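# Place the long carton on the raised block

## Task

Set the long carton down on top of the raised block so that no part of it sticks out past the block's edges, and leave the short carton where and how it started (moving it lowers the result). The carton must stay there on its own, not because the robot is still holding it, and at the end the tool must have released it and moved away.

## Robot and tools

Robot: one arm with a vacuum tool, no fingers. The controlled point is the cup point, the centre of the rims of four suction cups. The cups point along the cup point's +z axis. From the cup point, cups sit at x = -35 and +35 mm; the pair at y = -70 mm is channel a and the pair at y = +70 mm is channel b. The tool reaches 148 mm either way along its y axis. Each cup is 36 mm wide.

Scene frame: origin on the table top under the arm's base, +z up, +y to the left when facing along +x. State lines report end_effector_position (m) and end_effector_quat_wxyz in this frame, plus velocities (m/s, rad/s). The reported position can be slightly off, more at long reach. The base may be tilted against the table.

execute_actions(actions): a list of actions run one after another. Each action is a table of up to 15 rows; each row lasts one control step (1/30 s), and if fewer than 15 rows are given the last one repeats to fill 15 steps. An empty list just returns state and images. Each row is 8 numbers in [-1, 1]: dx, dy, dz, rx, ry, rz, suction_a, suction_b. The first six are an offset, not a pose: the target is displaced from the cup point's measured pose at the start of that action (for a call's first action, the last pose reported), expressed in the cup point's own axes. Every row is relative to that same start, not to the previous row. Scale: 1.0 = 0.6 m for dx, dy, dz and 180 degrees for the rotation; rx, ry, rz form one rotation vector. suction_a and suction_b are vacuum levels per channel: 1 is full vacuum, fractions request part of it, 0.01 or less is off; a channel keeps its setting until changed.

move(target, speed, stop_force, blocking): target is one 8-number row as above, an offset from the pose in the latest result that shows one, in the cup point's axes. The cup point follows a straight path over 0.5 to 10 s (paths longer than 10 s stop short) and turns the shorter way. Suction values are sent at the start and not waited on. speed is the top path speed in m/s, 0.002 to 0.5 (default 0.25); turning is capped at twice that in rad/s. The arm lags the path and can exceed speed, particularly when nearly stretched out. stop_force (N, 9 to 40, only after the scene has run 0.2 s) ends the path when the wrist sensor feels that much extra push against the direction of travel for 2 steps in a row; the arm then backs up 2 steps and holds. Use it only with slow, non-rotating moves toward a surface; pressing can briefly overshoot the threshold. Omit it when moving away from something you are pressing on. blocking=false returns after 0.5 s while motion continues (not allowed with stop_force); then use wait(0) or stop before sending anything else. The result adds a move: line: done, contact, held, off_target, moving or fault, plus limits flags (paced = the sent pose was clipped; held = some steps were blocked) and the distance from target.

wait(seconds): 0 to 10 s; the arm keeps its last command and a running move continues. stop(): brakes a running move (needs braking room). zoom_image(camera, region): camera is cam_head_left, cam_head_right or cam_wrist; region [x0, y0, x1, y1] in pixels, at most 504 by 504, origin top-left. finished_scene(scene): ends the current scene, given its number; irreversible, so call it only once the carton rests stably on the block and the tool is clear.

Motion limits: each step the commanded pose is clipped to within 100 mm and 16 degrees of the measured pose, so large offsets take several actions and you must command the remainder. Position wins over orientation if both can't be reached. The arm trails commands by about 0.17 s. "Hand target" shows where the controller is heading. A "pose unreachable" line means the clearance check altered or blocked the command (the base mount counts as arm). HELD in step readings marks held-back rows.

Gripping: switch a channel on and press both its cups fully onto a flat, smooth face of the carton, away from edges, seams or holes. Check suction_measured_a/b: near 0 means no seal; part_present_a/b turn 1 at 0.54 and back to 0 below 0.49. One pump feeds both channels, so an unsealed cup on an active channel starves the other channel; turn off any channel not on the object. Held objects ride up to about 12 mm closer to the tool. To release, set the carton down on the block, switch both channels off, then lift at least 15 mm. A cup stuck to the table pins the tool; switch that channel off.

Forces and faults: wrist force/torque are reported on the cup point's x y z axes, with a few N offset, noise, and saturation near 50 N; when pressing, the force points back into the arm. A fault stop (10 s, rest of call skipped) occurs if joint torque hits its limit (132 N m for the three big joints, 24.6 N m for the wrist joints, including load weight) or any outside force reaches 150 N. The arm is stiff, so aiming even slightly past a firm contact at speed can fault; approach slowly. Holding loads heats motors: MOTOR HOT appears from 70 °C and at 85 °C the brakes lock for possibly minutes.

Avoid: dropping the carton, slamming or shoving hard, disturbing the short carton, and pushing anything off the table (that fails the task). Loose objects may occasionally get nudged by outside pushes. Cameras: cam_head_left, cam_head_right, cam_wrist, each 504x504; calibration data gives intrinsics and world-to-camera transforms.

Each tool is called after "Call:" by a JSON object that holds its "fn" and its "kwargs", one argument or row to a line.

## Session

Call:
{"fn": "execute_actions", "kwargs": {
  "actions": []
}}

Scene clock: 0.00 s.
end_effector_position=(+0.4298, +0.0148, +0.4111) suction_measured_a=0.00 part_present_a=0 suction_measured_b=0.00 part_present_b=0 end_effector_quat_wxyz=(+0.000, -0.014, +1.000, -0.004) end_effector_velocity=(+0.000, +0.000, -0.000) end_effector_angular_velocity=(+0.001, +0.000, +0.001)
Joint positions: [-0.316 -1.769  1.731 -1.534 -1.571  1.255]
Joint velocities: [-0.     0.001 -0.    -0.     0.001 -0.001]
Wrist force (N, on the end effector, along its own x y z axes, offset not removed): no reading
Wrist torque (N m, same axes, about the end effector's origin, offset not removed): no reading
Hand target: +0.430, +0.015, +0.411; +0.000, -0.014, +1.000, -0.004

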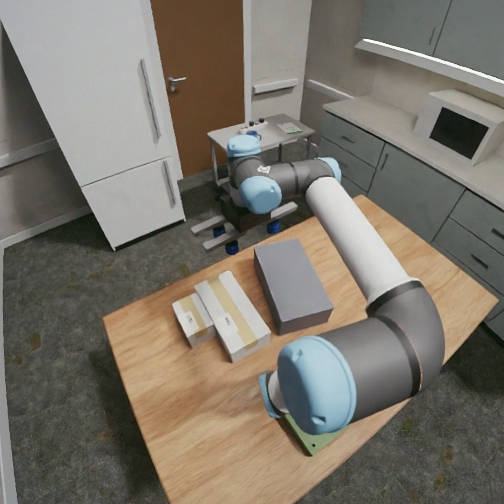

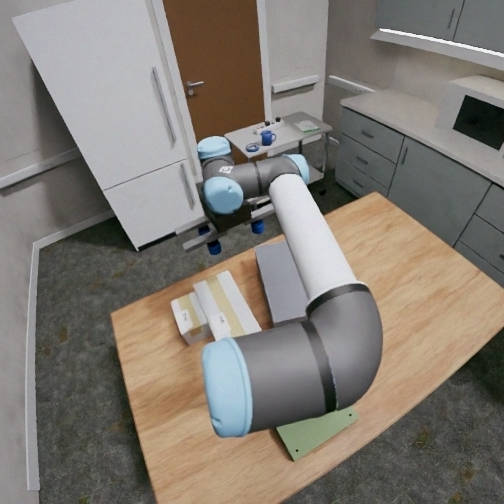

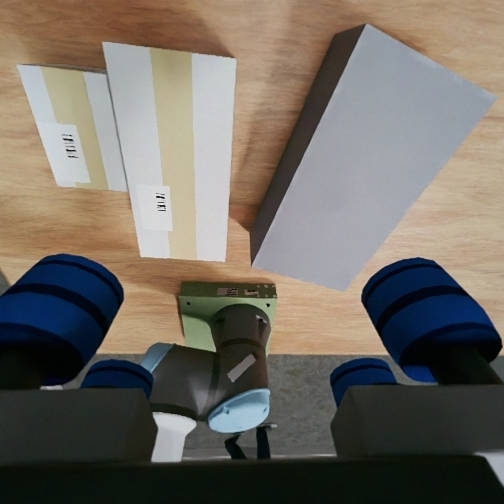

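Call:
{"fn": "move", "kwargs": {
  "target": [0.078,0.173,0.4,0,0,0.49,0,0],
  "speed": 0.4
}}

Call:
{"fn": "move", "kwargs": {
  "target": [0,0,0.25,0,0,0,1,1],
  "speed": 0.04,
  "stop_force": 12
}}

Scene clock: 11.57 s.
end_effector_position=(+0.3801, +0.1154, +0.1704) suction_measured_a=0.00 part_present_a=0 suction_measured_b=0.00 part_present_b=0 end_effector_quat_wxyz=(+0.003, +0.686, +0.728, -0.003) end_effector_velocity=(+0.000, +0.001, -0.001) end_effector_angular_velocity=(-0.002, -0.003, -0.010)
Joint positions: [-0.079 -1.672  2.303 -2.203 -1.57   3.031]
Joint velocities: [ 0.003  0.002  0.002 -0.008 -0.002  0.013]
Wrist force (N, on the end effector, along its own x y z axes, offset not removed): [-0.5 -0.9 -1.5]
Wrist torque (N m, same axes, about the end effector's origin, offset not removed): [0.07 0.37 0.14]
Hand target: +0.380, +0.115, +0.170; +0.003, +0.686, +0.728, -0.003
Off the commanded pose: 0.000 m, 0 deg.
move: done
camera_calibration (this result's frames):
cam_wrist: T_world_to_cam=[[-0.995037, -0.0972797, 0.0209067, 0.379228], [-0.0674285, 0.813763, 0.577272, -0.122957], [-0.0731699, 0.572997, -0.816285, 0.237143], [0, 0, 0, 1]] pos_world=[0.386407, 0.00106693, 0.256628]

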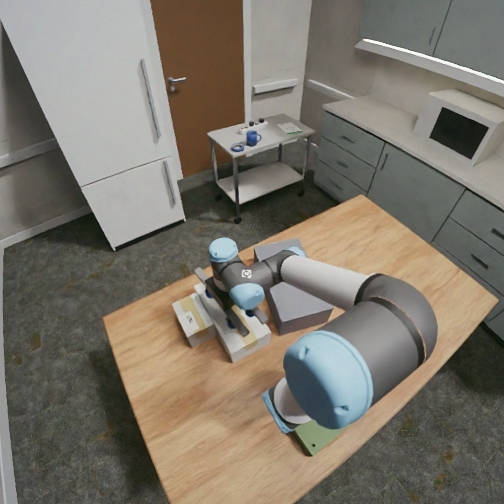

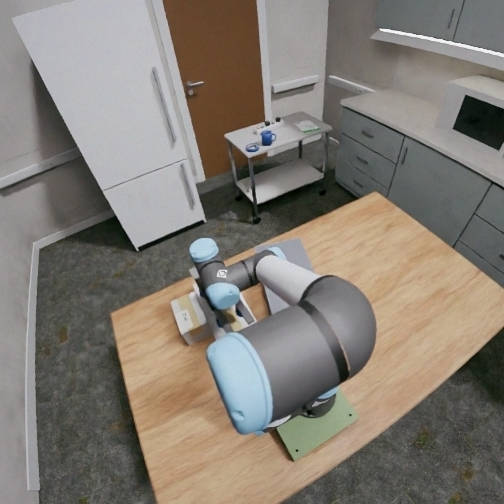

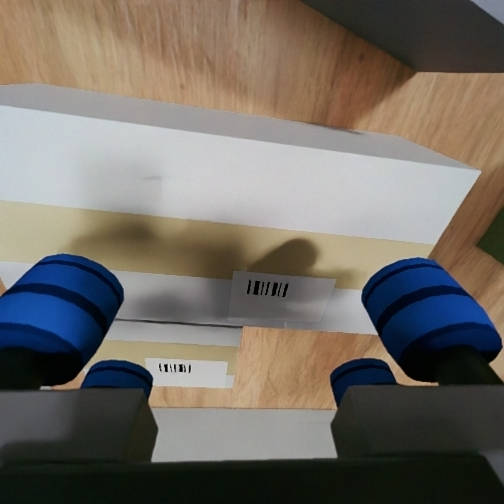

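Scene clock: 23.80 s.
end_effector_position=(+0.3806, +0.1150, +0.0904) suction_measured_a=0.84 part_present_a=1 suction_measured_b=0.84 part_present_b=1 end_effector_quat_wxyz=(+0.003, +0.685, +0.728, -0.001) end_effector_velocity=(+0.000, +0.000, +0.001) end_effector_angular_velocity=(+0.000, -0.002, +0.000)
Joint positions: [-0.079 -1.485  2.406 -2.495 -1.569  3.031]
Joint velocities: [-0.    -0.001 -0.    -0.001  0.    -0.   ]
Wrist force (N, on the end effector, along its own x y z axes, offset not removed): [-1.9 -1.7 -24.7]
Wrist torque (N m, same axes, about the end effector's origin, offset not removed): [1.79 3.70 0.52]
Hand target: +0.381, +0.115, +0.090; +0.004, +0.685, +0.728, -0.001
Off the commanded pose: 0.070 m, 0 deg.
FORCE FAULT: contact force on the arm reached its limit, and the arm stopped for 10 seconds. The contact can be on any part of the arm, not only on its tool. That time counts as 20 of the actions that you can send in this scene. The arm's remaining commands of this call were not run. The arm holds still and accepts commands again. Move the arm away from the contact; if what it grips holds it there, let go first. Pushing or pulling that hard again can fault the arm again.
move: fault (stop_force had ended the path)
camera_calibration (this result's frames):
cam_wrist: T_world_to_cam=[[-0.995094, -0.0973342, 0.0177286, 0.381754], [-0.0692305, 0.813063, 0.578045, -0.0757394], [-0.070678, 0.573981, -0.815812, 0.171034], [0, 0, 0, 1]] pos_world=[0.386726, 0.000568488, 0.176544]

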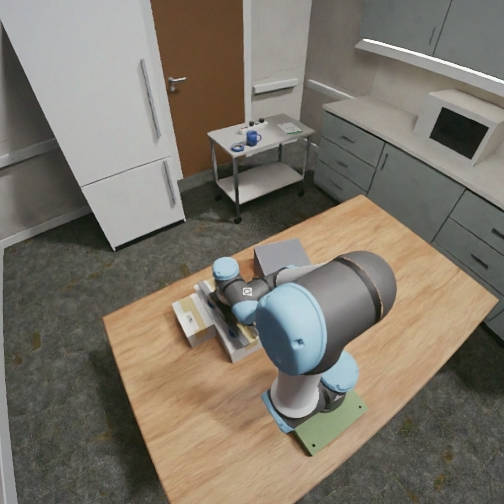

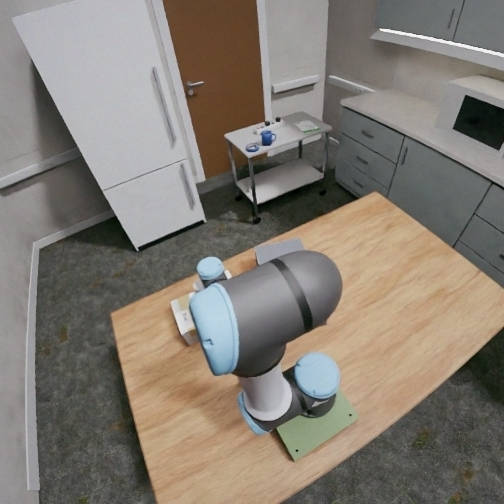

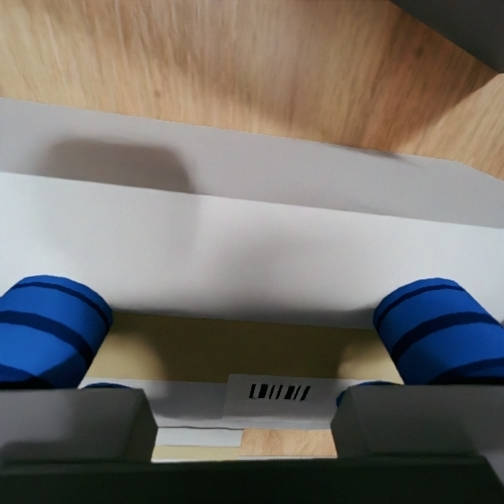

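Call:
{"fn": "move", "kwargs": {
  "target": [0,0,-0.33,0,0,0,1,1],
  "speed": 0.2
}}

Call:
{"fn": "move", "kwargs": {
  "target": [-0.475,-0.03,0,0,0,0.08,1,1],
  "speed": 0.3
}}

Call:
{"fn": "move", "kwargs": {
  "target": [0,0,0.1,0,0,0,1,1],
  "speed": 0.1
}}

Scene clock: 29.30 s.
end_effector_position=(+0.3801, +0.1163, +0.2884) suction_measured_a=0.84 part_present_a=1 suction_measured_b=0.84 part_present_b=1 end_effector_quat_wxyz=(+0.004, +0.685, +0.728, -0.001) end_effector_velocity=(-0.000, +0.000, +0.003) end_effector_angular_velocity=(+0.002, +0.000, +0.002)
Joint positions: [-0.08  -1.822  2.086 -1.839 -1.569  3.03 ]
Joint velocities: [-0.    -0.002 -0.006  0.008  0.002 -0.002]
Wrist force (N, on the end effector, along its own x y z axes, offset not removed): [-1.0 -2.0 15.6]
Wrist torque (N m, same axes, about the end effector's origin, offset not removed): [0.57 0.40 0.09]
Hand target: +0.380, +0.116, +0.289; +0.003, +0.685, +0.728, -0.001
Off the commanded pose: 0.000 m, 0 deg.
move: done
camera_calibration (this result's frames):
cam_wrist: T_world_to_cam=[[-0.995096, -0.0973335, 0.0175877, 0.377849], [-0.0693125, 0.813068, 0.578027, -0.19128], [-0.0705614, 0.573974, -0.815828, 0.331681], [0, 0, 0, 1]] pos_world=[0.386142, 0.00192461, 0.374514]

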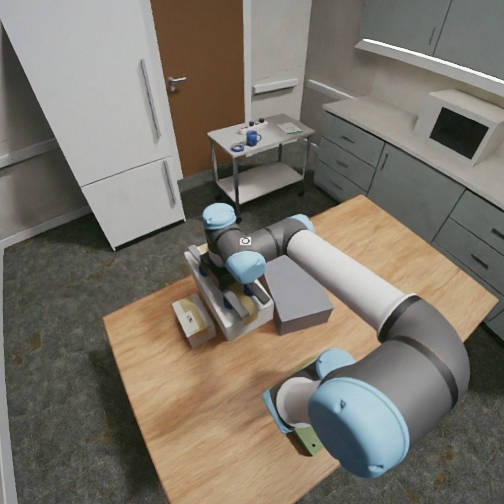

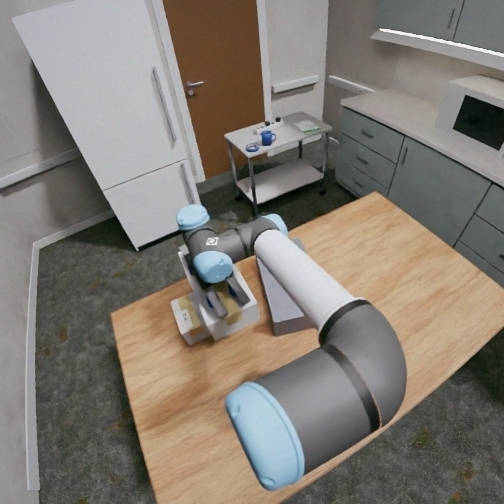

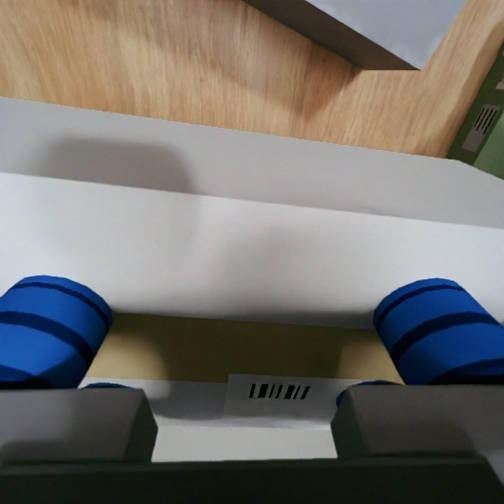

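Scene clock: 30.93 s.
end_effector_position=(+0.3792, -0.1695, +0.2903) suction_measured_a=0.84 part_present_a=1 suction_measured_b=0.84 part_present_b=1 end_effector_quat_wxyz=(+0.004, +0.771, +0.636, -0.001) end_effector_velocity=(+0.000, -0.003, -0.000) end_effector_angular_velocity=(-0.001, +0.001, -0.000)
Joint positions: [-0.781 -1.769  2.047 -1.851 -1.568  2.58 ]
Joint velocities: [-0.004  0.004 -0.003 -0.001 -0.001 -0.004]
Wrist force (N, on the end effector, along its own x y z axes, offset not removed): [1.6 0.1 14.2]
Wrist torque (N m, same axes, about the end effector's origin, offset not removed): [0.86 0.11 0.18]
Hand target: +0.379, -0.170, +0.290; +0.004, +0.771, +0.636, -0.001
Off the commanded pose: 0.000 m, 0 deg.
move: done
camera_calibration (this result's frames):
cam_wrist: T_world_to_cam=[[-0.988091, 0.153032, 0.0160394, 0.389309], [0.134047, 0.804925, 0.578037, -0.0385777], [0.0755474, 0.573304, -0.815853, 0.441716], [0, 0, 0, 1]] pos_world=[0.356474, -0.281762, 0.37643]

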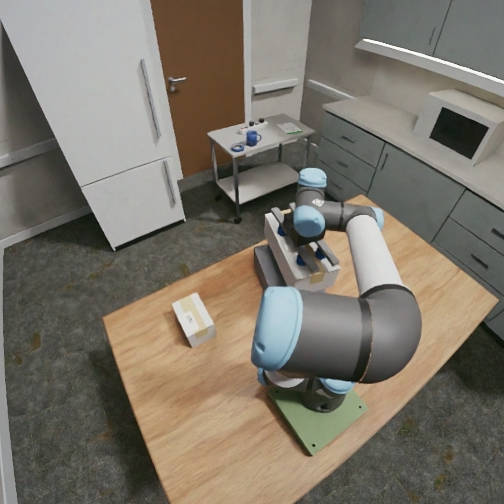

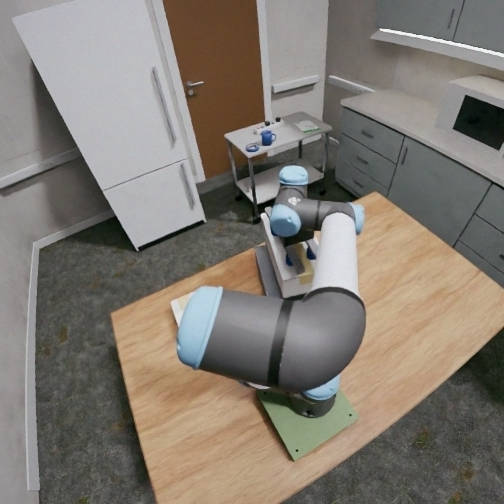

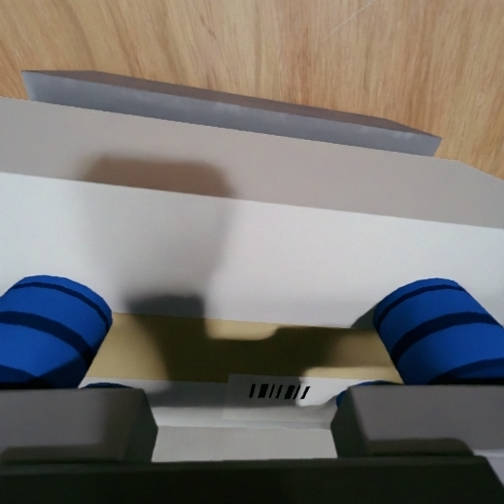

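Scene clock: 32.03 s.
end_effector_position=(+0.3793, -0.1699, +0.2305) suction_measured_a=0.84 part_present_a=1 suction_measured_b=0.84 part_present_b=1 end_effector_quat_wxyz=(+0.004, +0.771, +0.636, -0.001) end_effector_velocity=(+0.000, -0.000, -0.001) end_effector_angular_velocity=(-0.002, -0.002, -0.001)
Joint positions: [-0.781 -1.71   2.163 -2.026 -1.567  2.58 ]
Joint velocities: [ 0.     0.001  0.004 -0.008  0.     0.001]
Wrist force (N, on the end effector, along its own x y z axes, offset not removed): [-3.0 -0.6 16.9]
Wrist torque (N m, same axes, about the end effector's origin, offset not removed): [0.80 0.61 0.18]
Hand target: +0.379, -0.170, +0.230; +0.004, +0.771, +0.636, -0.001
Off the commanded pose: 0.000 m, 0 deg.
move: done
camera_calibration (this result's frames):
cam_wrist: T_world_to_cam=[[-0.988091, 0.15303, 0.0160771, 0.390469], [0.134064, 0.804897, 0.578072, -0.00372052], [0.0755221, 0.573343, -0.815828, 0.393186], [0, 0, 0, 1]] pos_world=[0.356623, -0.28219, 0.316645]

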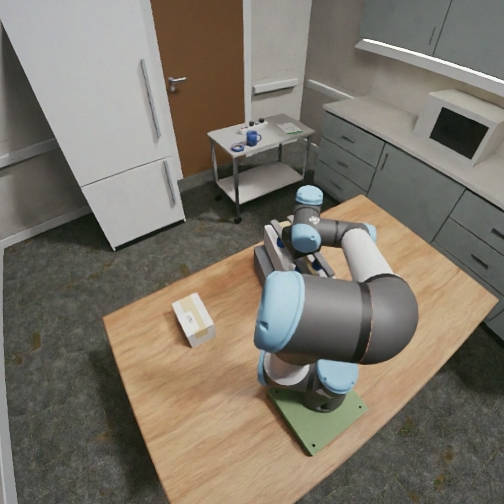

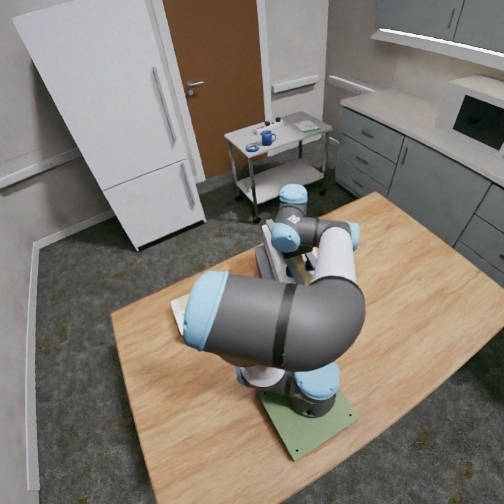

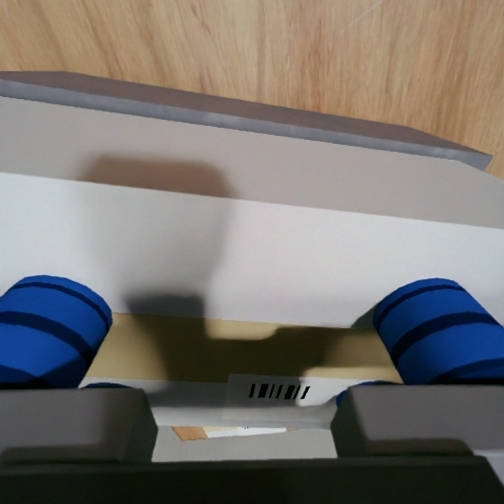

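Call:
{"fn": "move", "kwargs": {
  "target": [0.03,0.01,0.2,0,0,0,1,1],
  "speed": 0.01,
  "stop_force": 10
}}

Scene clock: 36.43 s.
end_effector_position=(+0.3809, -0.1673, +0.2108) suction_measured_a=0.84 part_present_a=1 suction_measured_b=0.84 part_present_b=1 end_effector_quat_wxyz=(+0.004, +0.771, +0.636, -0.001) end_effector_velocity=(-0.001, +0.000, +0.002) end_effector_angular_velocity=(+0.003, +0.005, -0.001)
Joint positions: [-0.773 -1.683  2.197 -2.087 -1.567  2.588]
Joint velocities: [-0.001 -0.003 -0.004  0.012 -0.001  0.   ]
Wrist force (N, on the end effector, along its own x y z axes, offset not removed): [-5.6 1.7 -21.2]
Wrist torque (N m, same axes, about the end effector's origin, offset not removed): [3.78 2.38 -0.11]
Hand target: +0.381, -0.167, +0.211; +0.004, +0.771, +0.636, -0.001
Off the commanded pose: 0.102 m, 0 deg.
move: contact
camera_calibration (this result's frames):
cam_wrist: T_world_to_cam=[[-0.988091, 0.153024, 0.0161428, 0.391916], [0.134091, 0.804854, 0.578126, 0.00531974], [0.0754744, 0.573405, -0.815788, 0.375485], [0, 0, 0, 1]] pos_world=[0.358196, -0.27956, 0.296914]

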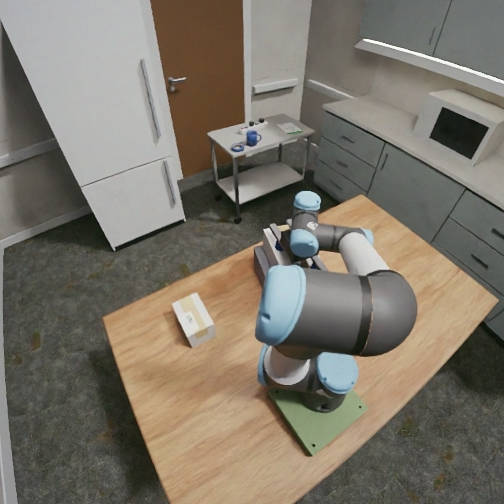

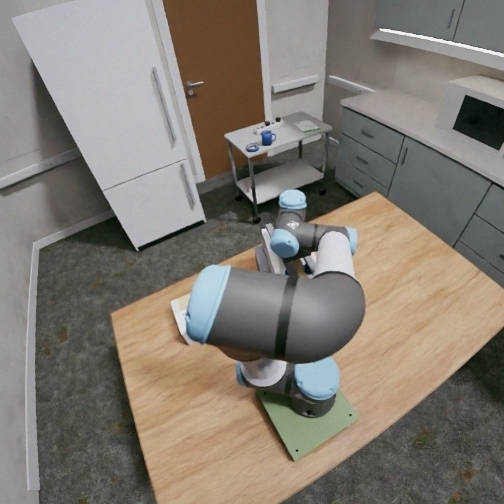

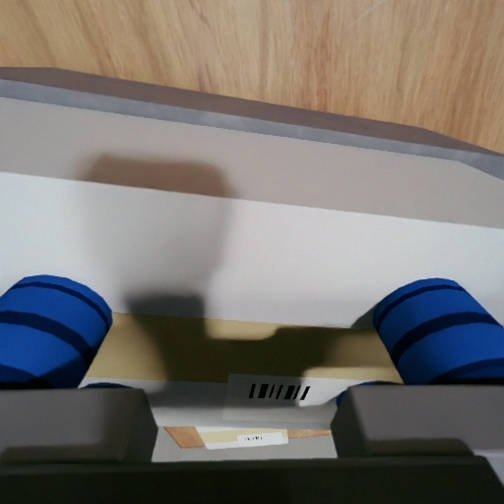

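Small margin but on the block. Release and clear.

Call:
{"fn": "execute_actions", "kwargs": {
  "actions": [
    [[0,0,0,0,0,0,0,0]],
    [[0,0,0,0,0,0,0,0]]
  ]
}}

Call:
{"fn": "move", "kwargs": {
  "target": [0.3,0,-0.3,0,0,0,0,0],
  "speed": 0.3
}}

Scene clock: 40.80 s.
end_effector_position=(+0.3809, -0.1673, +0.2109) suction_measured_a=0.00 part_present_a=0 suction_measured_b=0.00 part_present_b=0 end_effector_quat_wxyz=(+0.004, +0.771, +0.636, -0.001) end_effector_velocity=(-0.000, +0.000, +0.001) end_effector_angular_velocity=(-0.001, -0.001, -0.000)
Joint positions: [-0.773 -1.683  2.197 -2.087 -1.567  2.588]
Joint velocities: [ 0.    -0.002 -0.     0.     0.     0.   ]
Wrist force (N, on the end effector, along its own x y z axes, offset not removed): [-2.4 -6.6 -50.0]
Wrist torque (N m, same axes, about the end effector's origin, offset not removed): [0.17 0.32 0.13]
Hand target: +0.381, -0.167, +0.211; +0.004, +0.771, +0.636, -0.001
Off the commanded pose: 0.000 m, 0 deg.
Step readings (end_effector_position; steps 1 to 15: 1st action; 16 to 30: 2nd action):
0: (+0.3809, -0.1674, +0.2112)
1: (+0.3809, -0.1674, +0.2112)
2: (+0.3809, -0.1675, +0.2113)
4: (+0.3811, -0.1676, +0.2114)
8: (+0.3811, -0.1676, +0.2113)
15: (+0.3809, -0.1673, +0.2109)
16: (+0.3809, -0.1673, +0.2109)
17: (+0.3809, -0.1673, +0.2109)
19: (+0.3809, -0.1673, +0.2109)
23: (+0.3809, -0.1673, +0.2109)
30: end_effector_position above
camera_calibration (this result's frames):
cam_wrist: T_world_to_cam=[[-0.988089, 0.153053, 0.015969, 0.392006], [0.134024, 0.804932, 0.578032, 0.00536886], [0.0756154, 0.573288, -0.815858, 0.375524], [0, 0, 0, 1]] pos_world=[0.358222, -0.279603, 0.297011]

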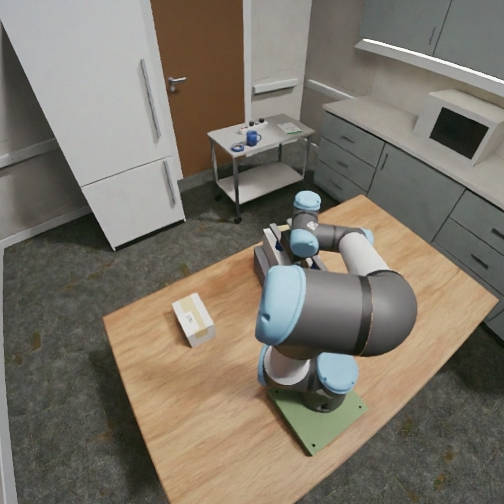

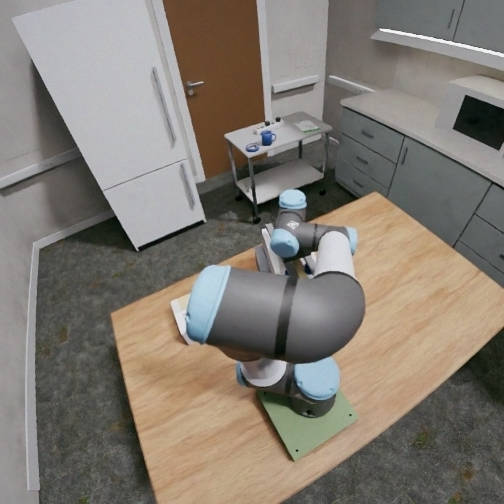

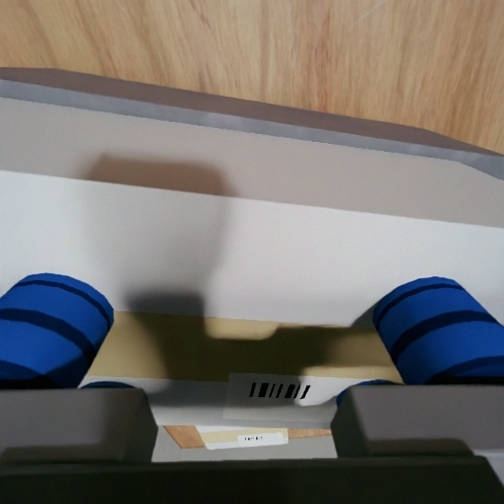

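Scene clock: 42.33 s.
end_effector_position=(+0.4145, +0.0109, +0.3896) suction_measured_a=0.00 part_present_a=0 suction_measured_b=0.00 part_present_b=0 end_effector_quat_wxyz=(+0.004, +0.771, +0.636, -0.001) end_effector_velocity=(+0.000, +0.002, +0.002) end_effector_angular_velocity=(+0.000, -0.000, -0.000)
Joint positions: [-0.338 -1.81   1.818 -1.583 -1.568  3.023]
Joint velocities: [ 0.005  0.001 -0.007  0.005  0.     0.005]
Wrist force (N, on the end effector, along its own x y z axes, offset not removed): [1.0 -0.5 0.0]
Wrist torque (N m, same axes, about the end effector's origin, offset not removed): [0.20 0.07 0.22]
Hand target: +0.415, +0.011, +0.390; +0.004, +0.771, +0.636, -0.001
Off the commanded pose: 0.000 m, 0 deg.
move: done
camera_calibration (this result's frames):
cam_wrist: T_world_to_cam=[[-0.988108, 0.152962, 0.0156649, 0.395248], [0.133729, 0.804617, 0.578539, -0.245952], [0.0758904, 0.573754, -0.815504, 0.41644], [0, 0, 0, 1]] pos_world=[0.391834, -0.101494, 0.47571]

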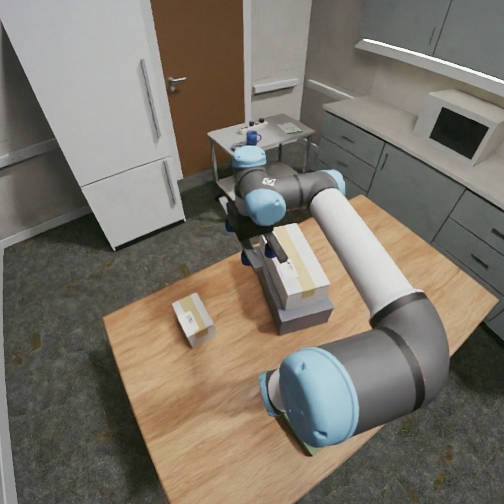

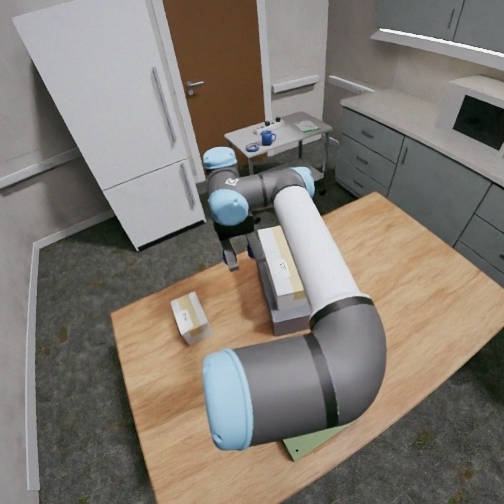

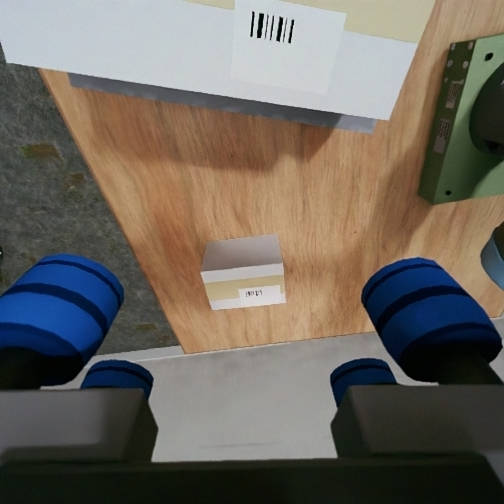

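Call:
{"fn": "finished_scene", "kwargs": {
  "scene": 1
}}

The scene is finished: the task was done.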